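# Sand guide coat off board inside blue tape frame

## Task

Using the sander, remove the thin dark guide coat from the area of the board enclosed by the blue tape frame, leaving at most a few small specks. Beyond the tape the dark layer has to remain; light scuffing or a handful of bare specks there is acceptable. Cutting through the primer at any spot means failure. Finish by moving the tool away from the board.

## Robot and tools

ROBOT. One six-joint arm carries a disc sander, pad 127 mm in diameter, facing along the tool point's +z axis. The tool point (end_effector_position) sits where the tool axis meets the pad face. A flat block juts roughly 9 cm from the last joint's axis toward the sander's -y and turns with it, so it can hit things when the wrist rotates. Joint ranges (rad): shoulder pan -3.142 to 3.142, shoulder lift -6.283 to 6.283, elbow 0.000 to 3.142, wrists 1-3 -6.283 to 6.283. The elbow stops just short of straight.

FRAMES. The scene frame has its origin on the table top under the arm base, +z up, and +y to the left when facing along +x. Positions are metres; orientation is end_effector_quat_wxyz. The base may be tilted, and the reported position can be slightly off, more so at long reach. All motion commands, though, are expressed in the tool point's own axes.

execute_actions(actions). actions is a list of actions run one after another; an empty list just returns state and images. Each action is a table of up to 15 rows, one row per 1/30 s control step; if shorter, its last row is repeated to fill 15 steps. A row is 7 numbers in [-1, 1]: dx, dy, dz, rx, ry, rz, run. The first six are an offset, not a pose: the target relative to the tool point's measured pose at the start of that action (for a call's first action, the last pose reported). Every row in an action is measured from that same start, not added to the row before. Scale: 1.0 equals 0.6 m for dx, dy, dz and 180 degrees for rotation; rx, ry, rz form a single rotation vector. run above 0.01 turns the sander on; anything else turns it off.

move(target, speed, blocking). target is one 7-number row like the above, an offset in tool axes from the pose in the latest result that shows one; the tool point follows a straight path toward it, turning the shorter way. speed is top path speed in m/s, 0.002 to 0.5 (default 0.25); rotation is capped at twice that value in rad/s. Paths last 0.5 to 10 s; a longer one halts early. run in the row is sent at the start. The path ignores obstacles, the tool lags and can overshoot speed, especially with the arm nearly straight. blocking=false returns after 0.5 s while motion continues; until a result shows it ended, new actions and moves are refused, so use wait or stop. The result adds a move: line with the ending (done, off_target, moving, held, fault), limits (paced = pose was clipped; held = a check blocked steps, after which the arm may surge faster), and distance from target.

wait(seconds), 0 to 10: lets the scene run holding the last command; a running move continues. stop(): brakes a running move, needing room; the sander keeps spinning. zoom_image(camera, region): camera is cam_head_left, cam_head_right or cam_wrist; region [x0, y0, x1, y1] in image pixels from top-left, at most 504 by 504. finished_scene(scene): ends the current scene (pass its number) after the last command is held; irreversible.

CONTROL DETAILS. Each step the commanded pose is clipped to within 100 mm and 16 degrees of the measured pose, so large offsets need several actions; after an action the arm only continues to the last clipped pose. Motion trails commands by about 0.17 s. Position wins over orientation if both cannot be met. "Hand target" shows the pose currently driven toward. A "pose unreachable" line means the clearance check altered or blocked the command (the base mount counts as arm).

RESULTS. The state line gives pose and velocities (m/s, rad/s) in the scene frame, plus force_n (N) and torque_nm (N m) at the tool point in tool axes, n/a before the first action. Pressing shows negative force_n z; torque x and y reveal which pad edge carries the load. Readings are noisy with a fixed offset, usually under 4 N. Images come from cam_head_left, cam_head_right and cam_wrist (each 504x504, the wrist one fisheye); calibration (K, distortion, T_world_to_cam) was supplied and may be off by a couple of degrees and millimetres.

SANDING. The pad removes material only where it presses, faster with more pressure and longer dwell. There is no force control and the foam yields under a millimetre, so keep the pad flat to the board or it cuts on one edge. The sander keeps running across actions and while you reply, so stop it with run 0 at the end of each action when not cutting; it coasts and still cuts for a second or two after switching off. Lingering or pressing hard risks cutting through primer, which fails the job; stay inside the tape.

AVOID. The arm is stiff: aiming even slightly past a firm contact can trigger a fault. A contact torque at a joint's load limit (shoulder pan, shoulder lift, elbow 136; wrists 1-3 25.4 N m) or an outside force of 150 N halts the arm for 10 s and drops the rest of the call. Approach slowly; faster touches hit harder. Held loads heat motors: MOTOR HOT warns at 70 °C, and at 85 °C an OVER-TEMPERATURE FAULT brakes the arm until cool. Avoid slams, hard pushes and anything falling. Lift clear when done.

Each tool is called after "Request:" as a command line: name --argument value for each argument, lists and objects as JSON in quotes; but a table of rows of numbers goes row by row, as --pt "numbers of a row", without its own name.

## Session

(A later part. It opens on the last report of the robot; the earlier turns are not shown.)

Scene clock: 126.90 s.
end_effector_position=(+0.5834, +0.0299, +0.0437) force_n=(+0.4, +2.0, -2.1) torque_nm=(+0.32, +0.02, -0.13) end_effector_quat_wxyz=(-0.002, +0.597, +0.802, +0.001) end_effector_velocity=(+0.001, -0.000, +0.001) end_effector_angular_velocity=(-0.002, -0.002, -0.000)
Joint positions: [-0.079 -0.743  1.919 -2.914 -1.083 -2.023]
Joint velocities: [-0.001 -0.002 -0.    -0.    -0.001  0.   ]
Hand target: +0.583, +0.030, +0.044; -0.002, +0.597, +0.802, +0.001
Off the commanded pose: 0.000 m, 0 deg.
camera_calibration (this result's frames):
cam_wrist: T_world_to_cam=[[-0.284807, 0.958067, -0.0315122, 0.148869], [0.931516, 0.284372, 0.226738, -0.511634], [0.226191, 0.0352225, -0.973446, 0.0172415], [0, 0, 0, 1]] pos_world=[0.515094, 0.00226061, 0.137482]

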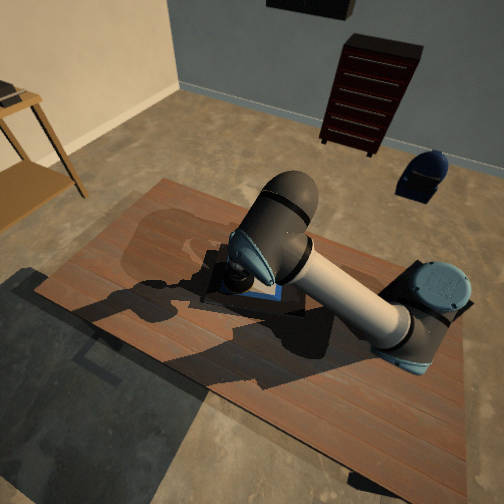

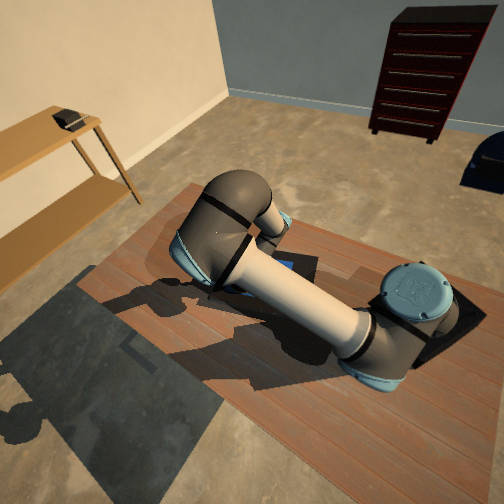

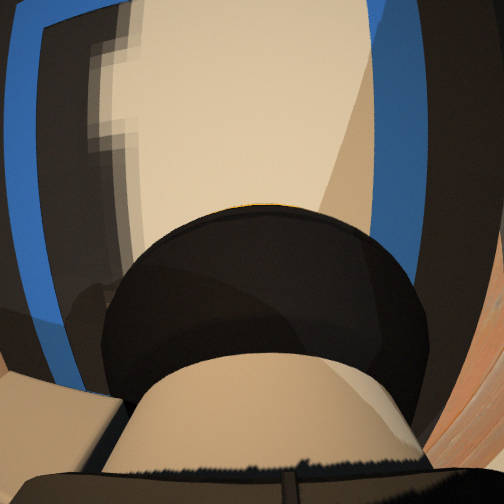

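Request:
move --target '[-0.1078,0,-0.0004,0,0.0017,0,1]' --speed 0.15

Request:
execute_actions --actions '[[[0,0,0.0006,0,0,0,1],[0,0,0.0012,0,0,0,1],[0,0,0.0016,0,0,0,1],[0,0,0.002,0,0,0,1],[0,0,0.0024,0,0,0,1],[0,0,0.0028,0,0,0,1],[0,0,0.003,0,0,0,1]]]'

Request:
wait --seconds 2.8

Request:
move --target '[0,-0.1955,0.0002,0,0,0,1]' --speed 0.033

Request:
wait --seconds 2.6

Request:
execute_actions --actions '[[[0,0,-0.01,0,0,0,0],[0,0,-0.02,0,0,0,0],[0,0,-0.03,0,0,0,0],[0,0,-0.04,0,0,0,0],[0,0,-0.05,0,0,0,0]]]'

Scene clock: 135.40 s.
end_effector_position=(+0.6019, -0.0317, +0.0438) force_n=(-2.1, +2.4, +1.1) torque_nm=(+0.12, +0.31, -0.09) end_effector_quat_wxyz=(-0.004, +0.597, +0.802, +0.002) end_effector_velocity=(+0.001, -0.002, -0.000) end_effector_angular_velocity=(+0.000, +0.000, +0.000)
Joint positions: [-0.168 -0.682  1.843 -2.848 -1.065 -2.123]
Joint velocities: [-0.003  0.003 -0.004  0.003  0.001 -0.004]
Hand target: +0.602, -0.032, +0.044; -0.004, +0.597, +0.802, +0.002
Off the commanded pose: 0.000 m, 0 deg.
move: done
camera_calibration (this result's frames):
cam_wrist: T_world_to_cam=[[-0.284792, 0.958232, -0.0261787, 0.212954], [0.93182, 0.283144, 0.227024, -0.51162], [0.224954, 0.0402607, -0.973537, 0.0162902], [0, 0, 0, 1]] pos_world=[0.533721, -0.0598525, 0.137584]

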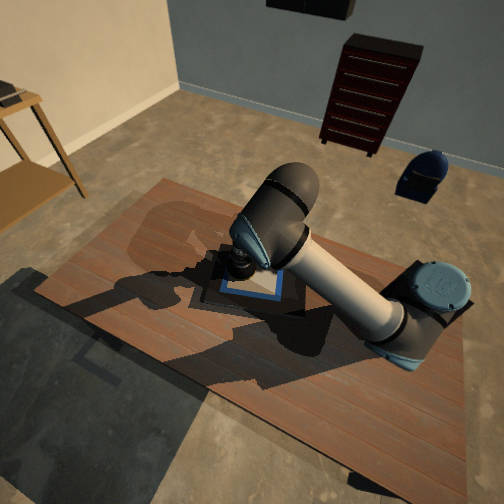

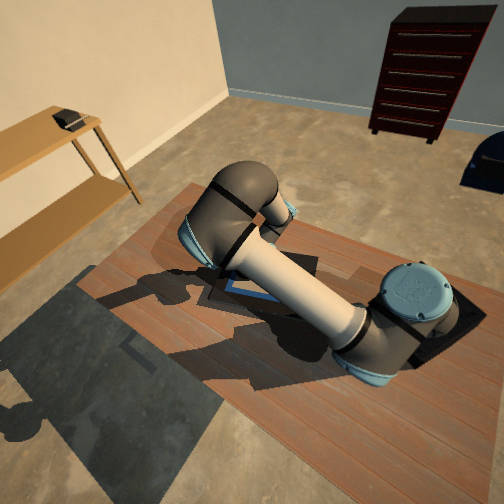

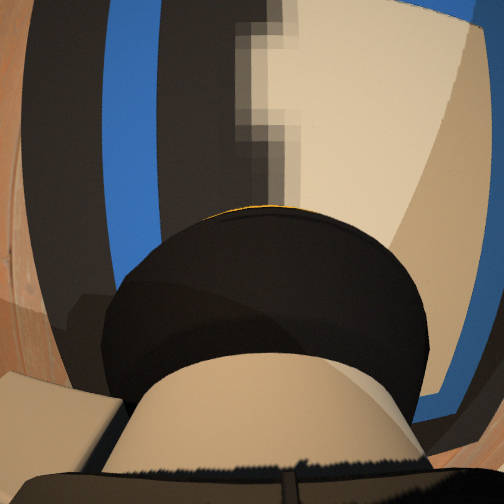

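Scene clock: 135.90 s.
end_effector_position=(+0.6020, -0.0317, +0.0422) force_n=(+2.0, +2.6, -32.6) torque_nm=(+0.53, -0.60, -0.18) end_effector_quat_wxyz=(-0.004, +0.597, +0.802, +0.002) end_effector_velocity=(-0.000, -0.001, -0.001) end_effector_angular_velocity=(-0.003, +0.000, +0.001)
Joint positions: [-0.166 -0.679  1.841 -2.851 -1.065 -2.122]
Joint velocities: [ 0.001  0.002 -0.001 -0.003 -0.003  0.   ]
Hand target: +0.602, -0.032, +0.042; -0.004, +0.597, +0.802, +0.002
Off the commanded pose: 0.000 m, 0 deg.
camera_calibration (this result's frames):
cam_wrist: T_world_to_cam=[[-0.284852, 0.958211, -0.0262781, 0.212986], [0.931743, 0.283216, 0.227254, -0.511323], [0.2252, 0.0402495, -0.973481, 0.0145572], [0, 0, 0, 1]] pos_world=[0.533813, -0.0598572, 0.135968]

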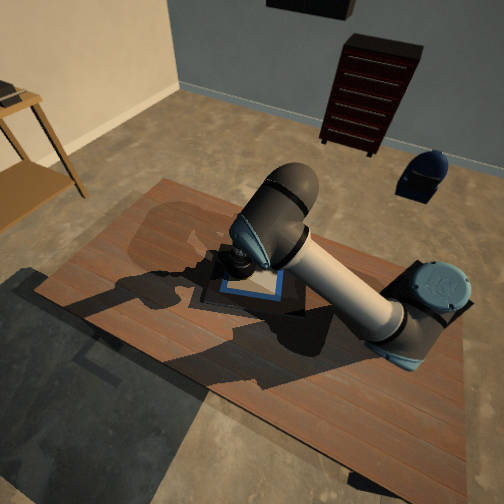

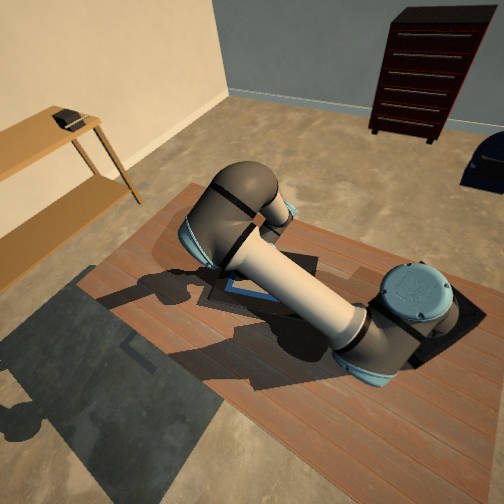

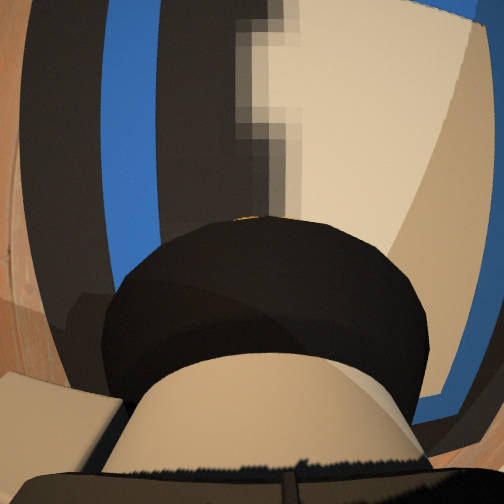

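Scene clock: 138.70 s.
end_effector_position=(+0.6019, -0.0317, +0.0420) force_n=(-3.9, +0.4, -40.6) torque_nm=(+0.05, +0.43, -0.28) end_effector_quat_wxyz=(-0.004, +0.597, +0.802, +0.002) end_effector_velocity=(-0.000, +0.001, -0.000) end_effector_angular_velocity=(+0.000, +0.000, +0.000)
Joint positions: [-0.166 -0.678  1.841 -2.851 -1.065 -2.122]
Joint velocities: [ 0.001 -0.     0.    -0.     0.     0.001]
Hand target: +0.602, -0.032, +0.042; -0.004, +0.597, +0.802, +0.002
Off the commanded pose: 0.000 m, 0 deg.
wait: 2.80 s; no rest ("run" is on)
camera_calibration (this result's frames):
cam_wrist: T_world_to_cam=[[-0.284797, 0.958231, -0.0261749, 0.212899], [0.931817, 0.283148, 0.227034, -0.511219], [0.224963, 0.0402684, -0.973535, 0.0145343], [0, 0, 0, 1]] pos_world=[0.533725, -0.0598408, 0.135786]

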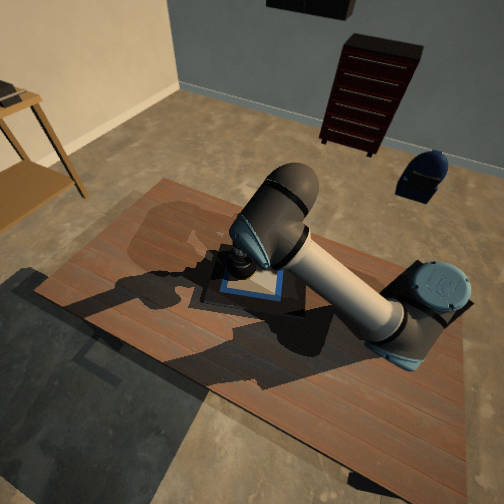

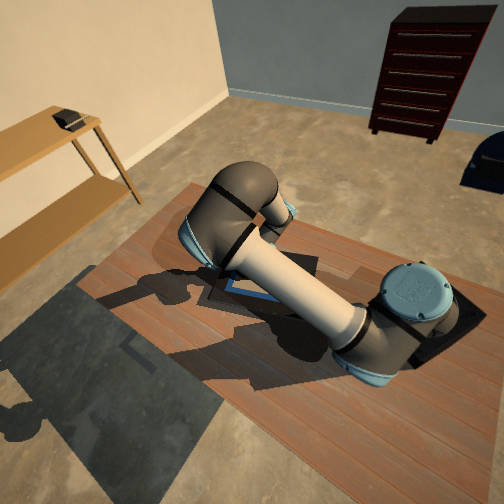

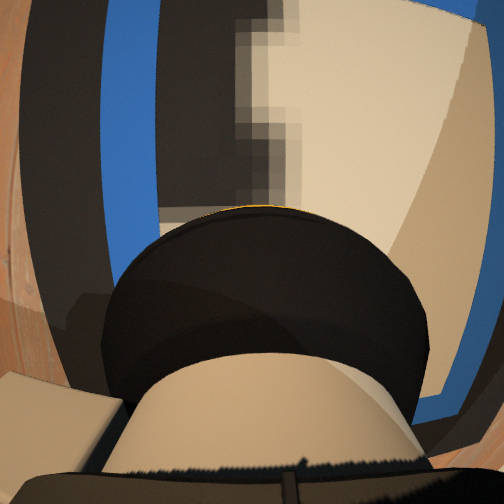

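Scene clock: 142.63 s.
end_effector_position=(+0.4899, -0.0652, +0.0420) force_n=(+3.3, +6.4, -37.2) torque_nm=(+0.76, -1.03, -0.28) end_effector_quat_wxyz=(-0.004, +0.597, +0.802, +0.002) end_effector_velocity=(-0.002, -0.001, +0.000) end_effector_angular_velocity=(-0.000, -0.002, +0.003)
Joint positions: [-0.277 -0.662  2.121 -3.086 -1.056 -2.248]
Joint velocities: [-0.003  0.002  0.006 -0.008  0.001 -0.005]
Hand target: +0.490, -0.065, +0.042; -0.004, +0.597, +0.802, +0.002
Off the commanded pose: 0.000 m, 0 deg.
move: done
camera_calibration (this result's frames):
cam_wrist: T_world_to_cam=[[-0.28476, 0.958244, -0.0260769, 0.21307], [0.931782, 0.283081, 0.227262, -0.397352], [0.225154, 0.0404172, -0.973484, 0.0409407], [0, 0, 0, 1]] pos_world=[0.421701, -0.0933454, 0.135714]

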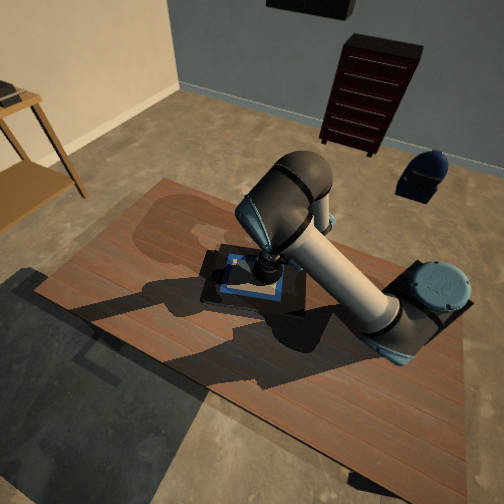

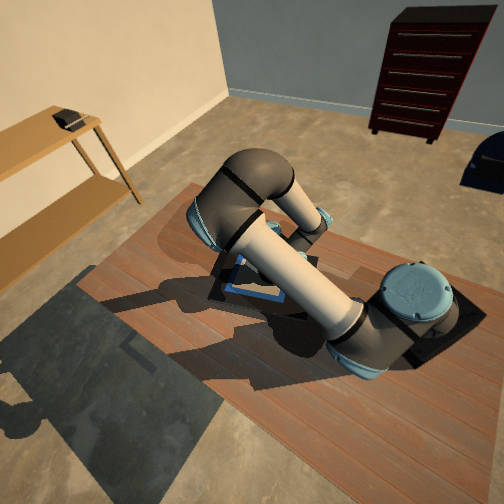

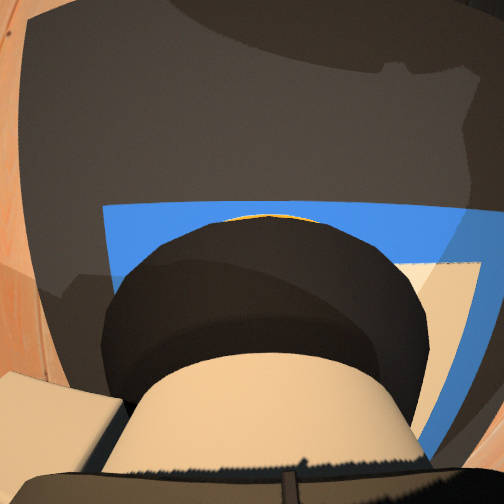

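Scene clock: 145.23 s.
end_effector_position=(+0.4896, -0.0653, +0.0420) force_n=(-1.3, -1.0, -46.1) torque_nm=(+0.42, +0.25, -0.32) end_effector_quat_wxyz=(-0.004, +0.597, +0.802, +0.002) end_effector_velocity=(+0.000, +0.000, -0.000) end_effector_angular_velocity=(-0.000, +0.000, +0.001)
Joint positions: [-0.277 -0.662  2.122 -3.087 -1.056 -2.248]
Joint velocities: [ 0.001 -0.    -0.    -0.    -0.     0.   ]
Hand target: +0.490, -0.065, +0.042; -0.004, +0.597, +0.802, +0.002
Off the commanded pose: 0.000 m, 0 deg.
wait: 2.60 s; no rest ("run" is on)
camera_calibration (this result's frames):
cam_wrist: T_world_to_cam=[[-0.284773, 0.958239, -0.0261247, 0.213093], [0.93177, 0.283103, 0.227283, -0.397036], [0.225187, 0.0403817, -0.973478, 0.0409989], [0, 0, 0, 1]] pos_world=[0.421397, -0.0934473, 0.135718]

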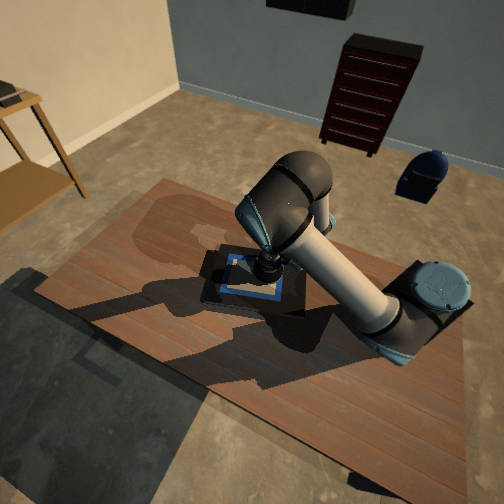

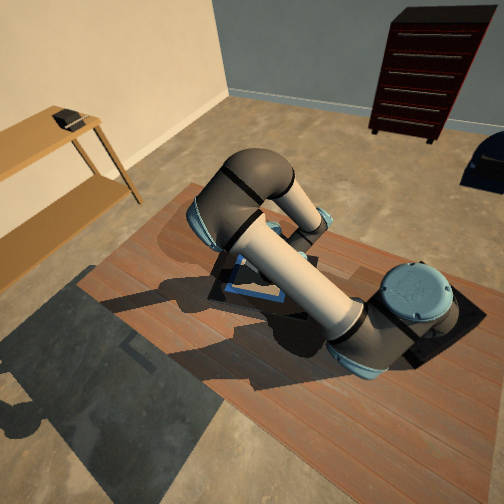

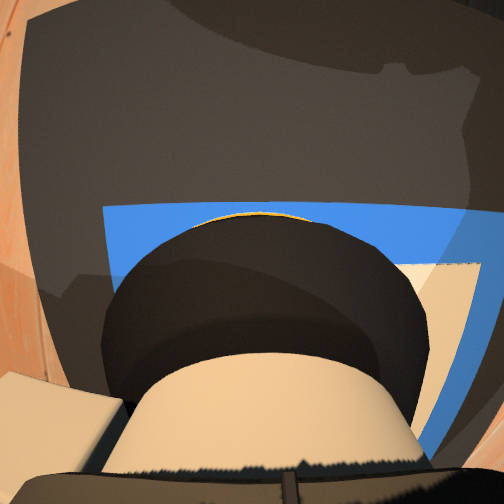

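Scene clock: 145.73 s.
end_effector_position=(+0.4896, -0.0655, +0.0703) force_n=(-2.3, +2.6, -0.7) torque_nm=(+0.50, +0.41, -0.08) end_effector_quat_wxyz=(-0.003, +0.597, +0.802, +0.003) end_effector_velocity=(-0.001, +0.000, +0.014) end_effector_angular_velocity=(+0.001, +0.003, +0.000)
Joint positions: [-0.306 -0.737  2.157 -3.031 -1.054 -2.282]
Joint velocities: [-0.013 -0.038  0.016  0.033 -0.    -0.018]
Hand target: +0.490, -0.065, +0.072; -0.004, +0.597, +0.802, +0.003
Off the commanded pose: 0.002 m, 0 deg.
camera_calibration (this result's frames):
cam_wrist: T_world_to_cam=[[-0.284647, 0.958273, -0.0262361, 0.213992], [0.931754, 0.282998, 0.227479, -0.40348], [0.225412, 0.0403057, -0.973429, 0.0684269], [0, 0, 0, 1]] pos_world=[0.421432, -0.0936373, 0.164006]

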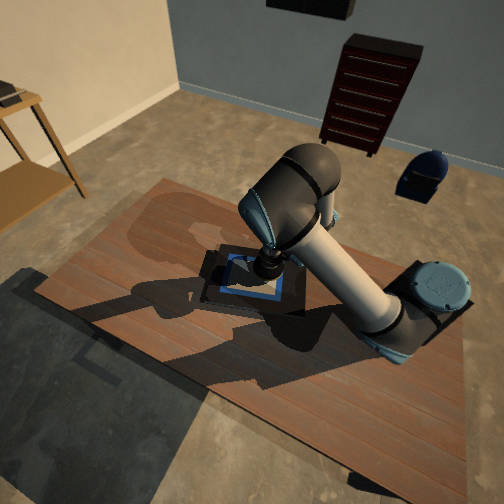

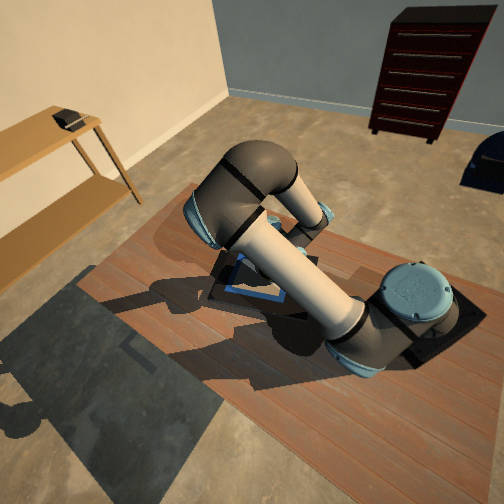

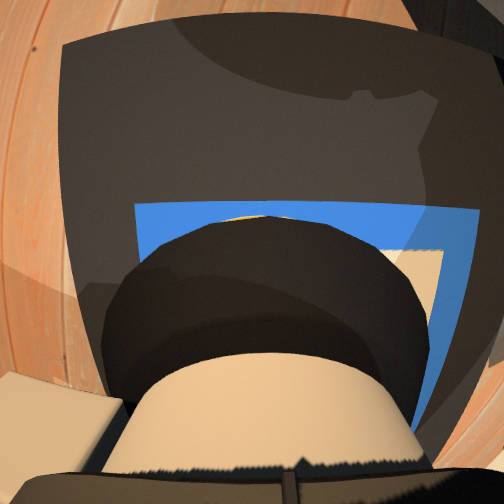

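Now move clear, to a pose where the wrist camera sees the whole frame.

Request:
move --target '[0.05,0.38,-0.45,0,0,0,0]' --speed 0.35

Scene clock: 148.53 s.
end_effector_position=(+0.6998, +0.0268, +0.3401) force_n=(-1.0, +2.4, +0.3) torque_nm=(+0.41, +0.24, -0.06) end_effector_quat_wxyz=(-0.003, +0.597, +0.802, +0.003) end_effector_velocity=(+0.002, +0.000, +0.002) end_effector_angular_velocity=(+0.001, +0.004, +0.001)
Joint positions: [-0.28  -1.175  1.626 -2.077 -1.055 -2.251]
Joint velocities: [-0.     0.003 -0.012  0.014 -0.001 -0.003]
Hand target: +0.700, +0.027, +0.340; -0.003, +0.597, +0.802, +0.003
Off the commanded pose: 0.001 m, 0 deg.
move: done
camera_calibration (this result's frames):
cam_wrist: T_world_to_cam=[[-0.284627, 0.958271, -0.0265494, 0.192556], [0.931644, 0.283032, 0.227888, -0.686826], [0.225893, 0.0401285, -0.973325, 0.279627], [0, 0, 0, 1]] pos_world=[0.631518, -0.00134842, 0.4338]

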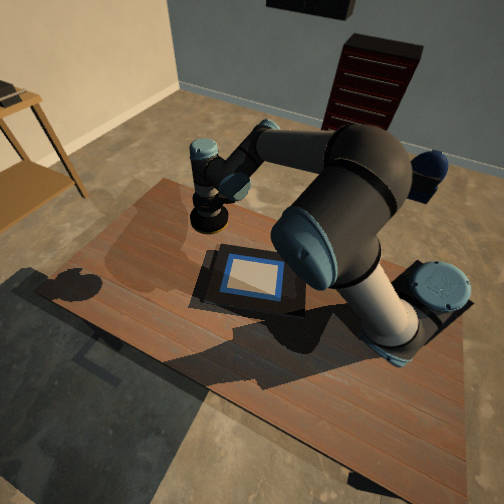

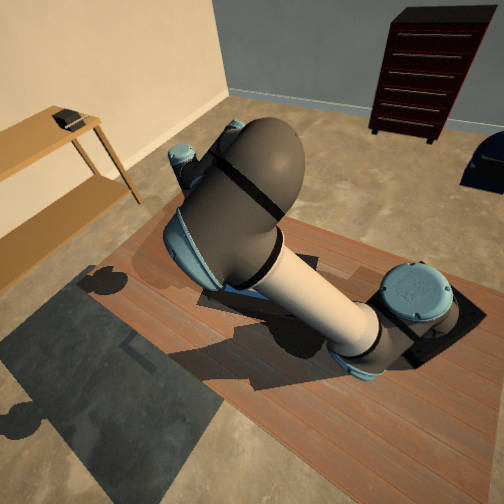

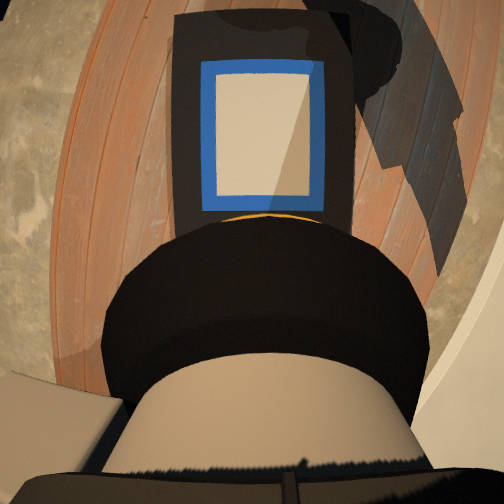

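Request:
zoom_image --camera "cam_wrist" --region '[160, 30, 370, 240]'

Request:
zoom_image --camera "cam_head_left" --region '[190, 235, 315, 325]'

Region (160, 30, 370, 240) of cam_wrist's 504x504 image, scaled by 2.400, with more detail than that image has.

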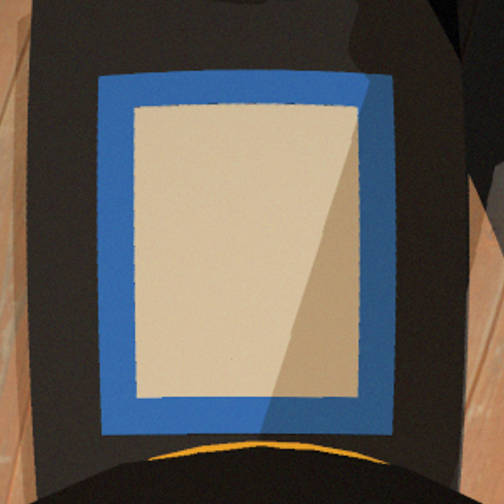

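Region (190, 235, 315, 325) of cam_head_left's 504x504 image, scaled by 4.032, with more detail than that image has; it fills the top 363 rows of this view, and the rest is white.

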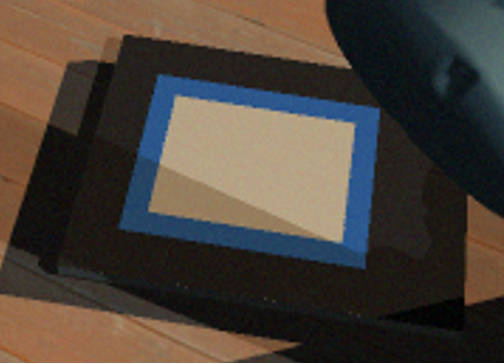

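Clean inside, intact outside, tool is clear.

Request:
finished_scene --scene 1

The scene is finished: the task was done.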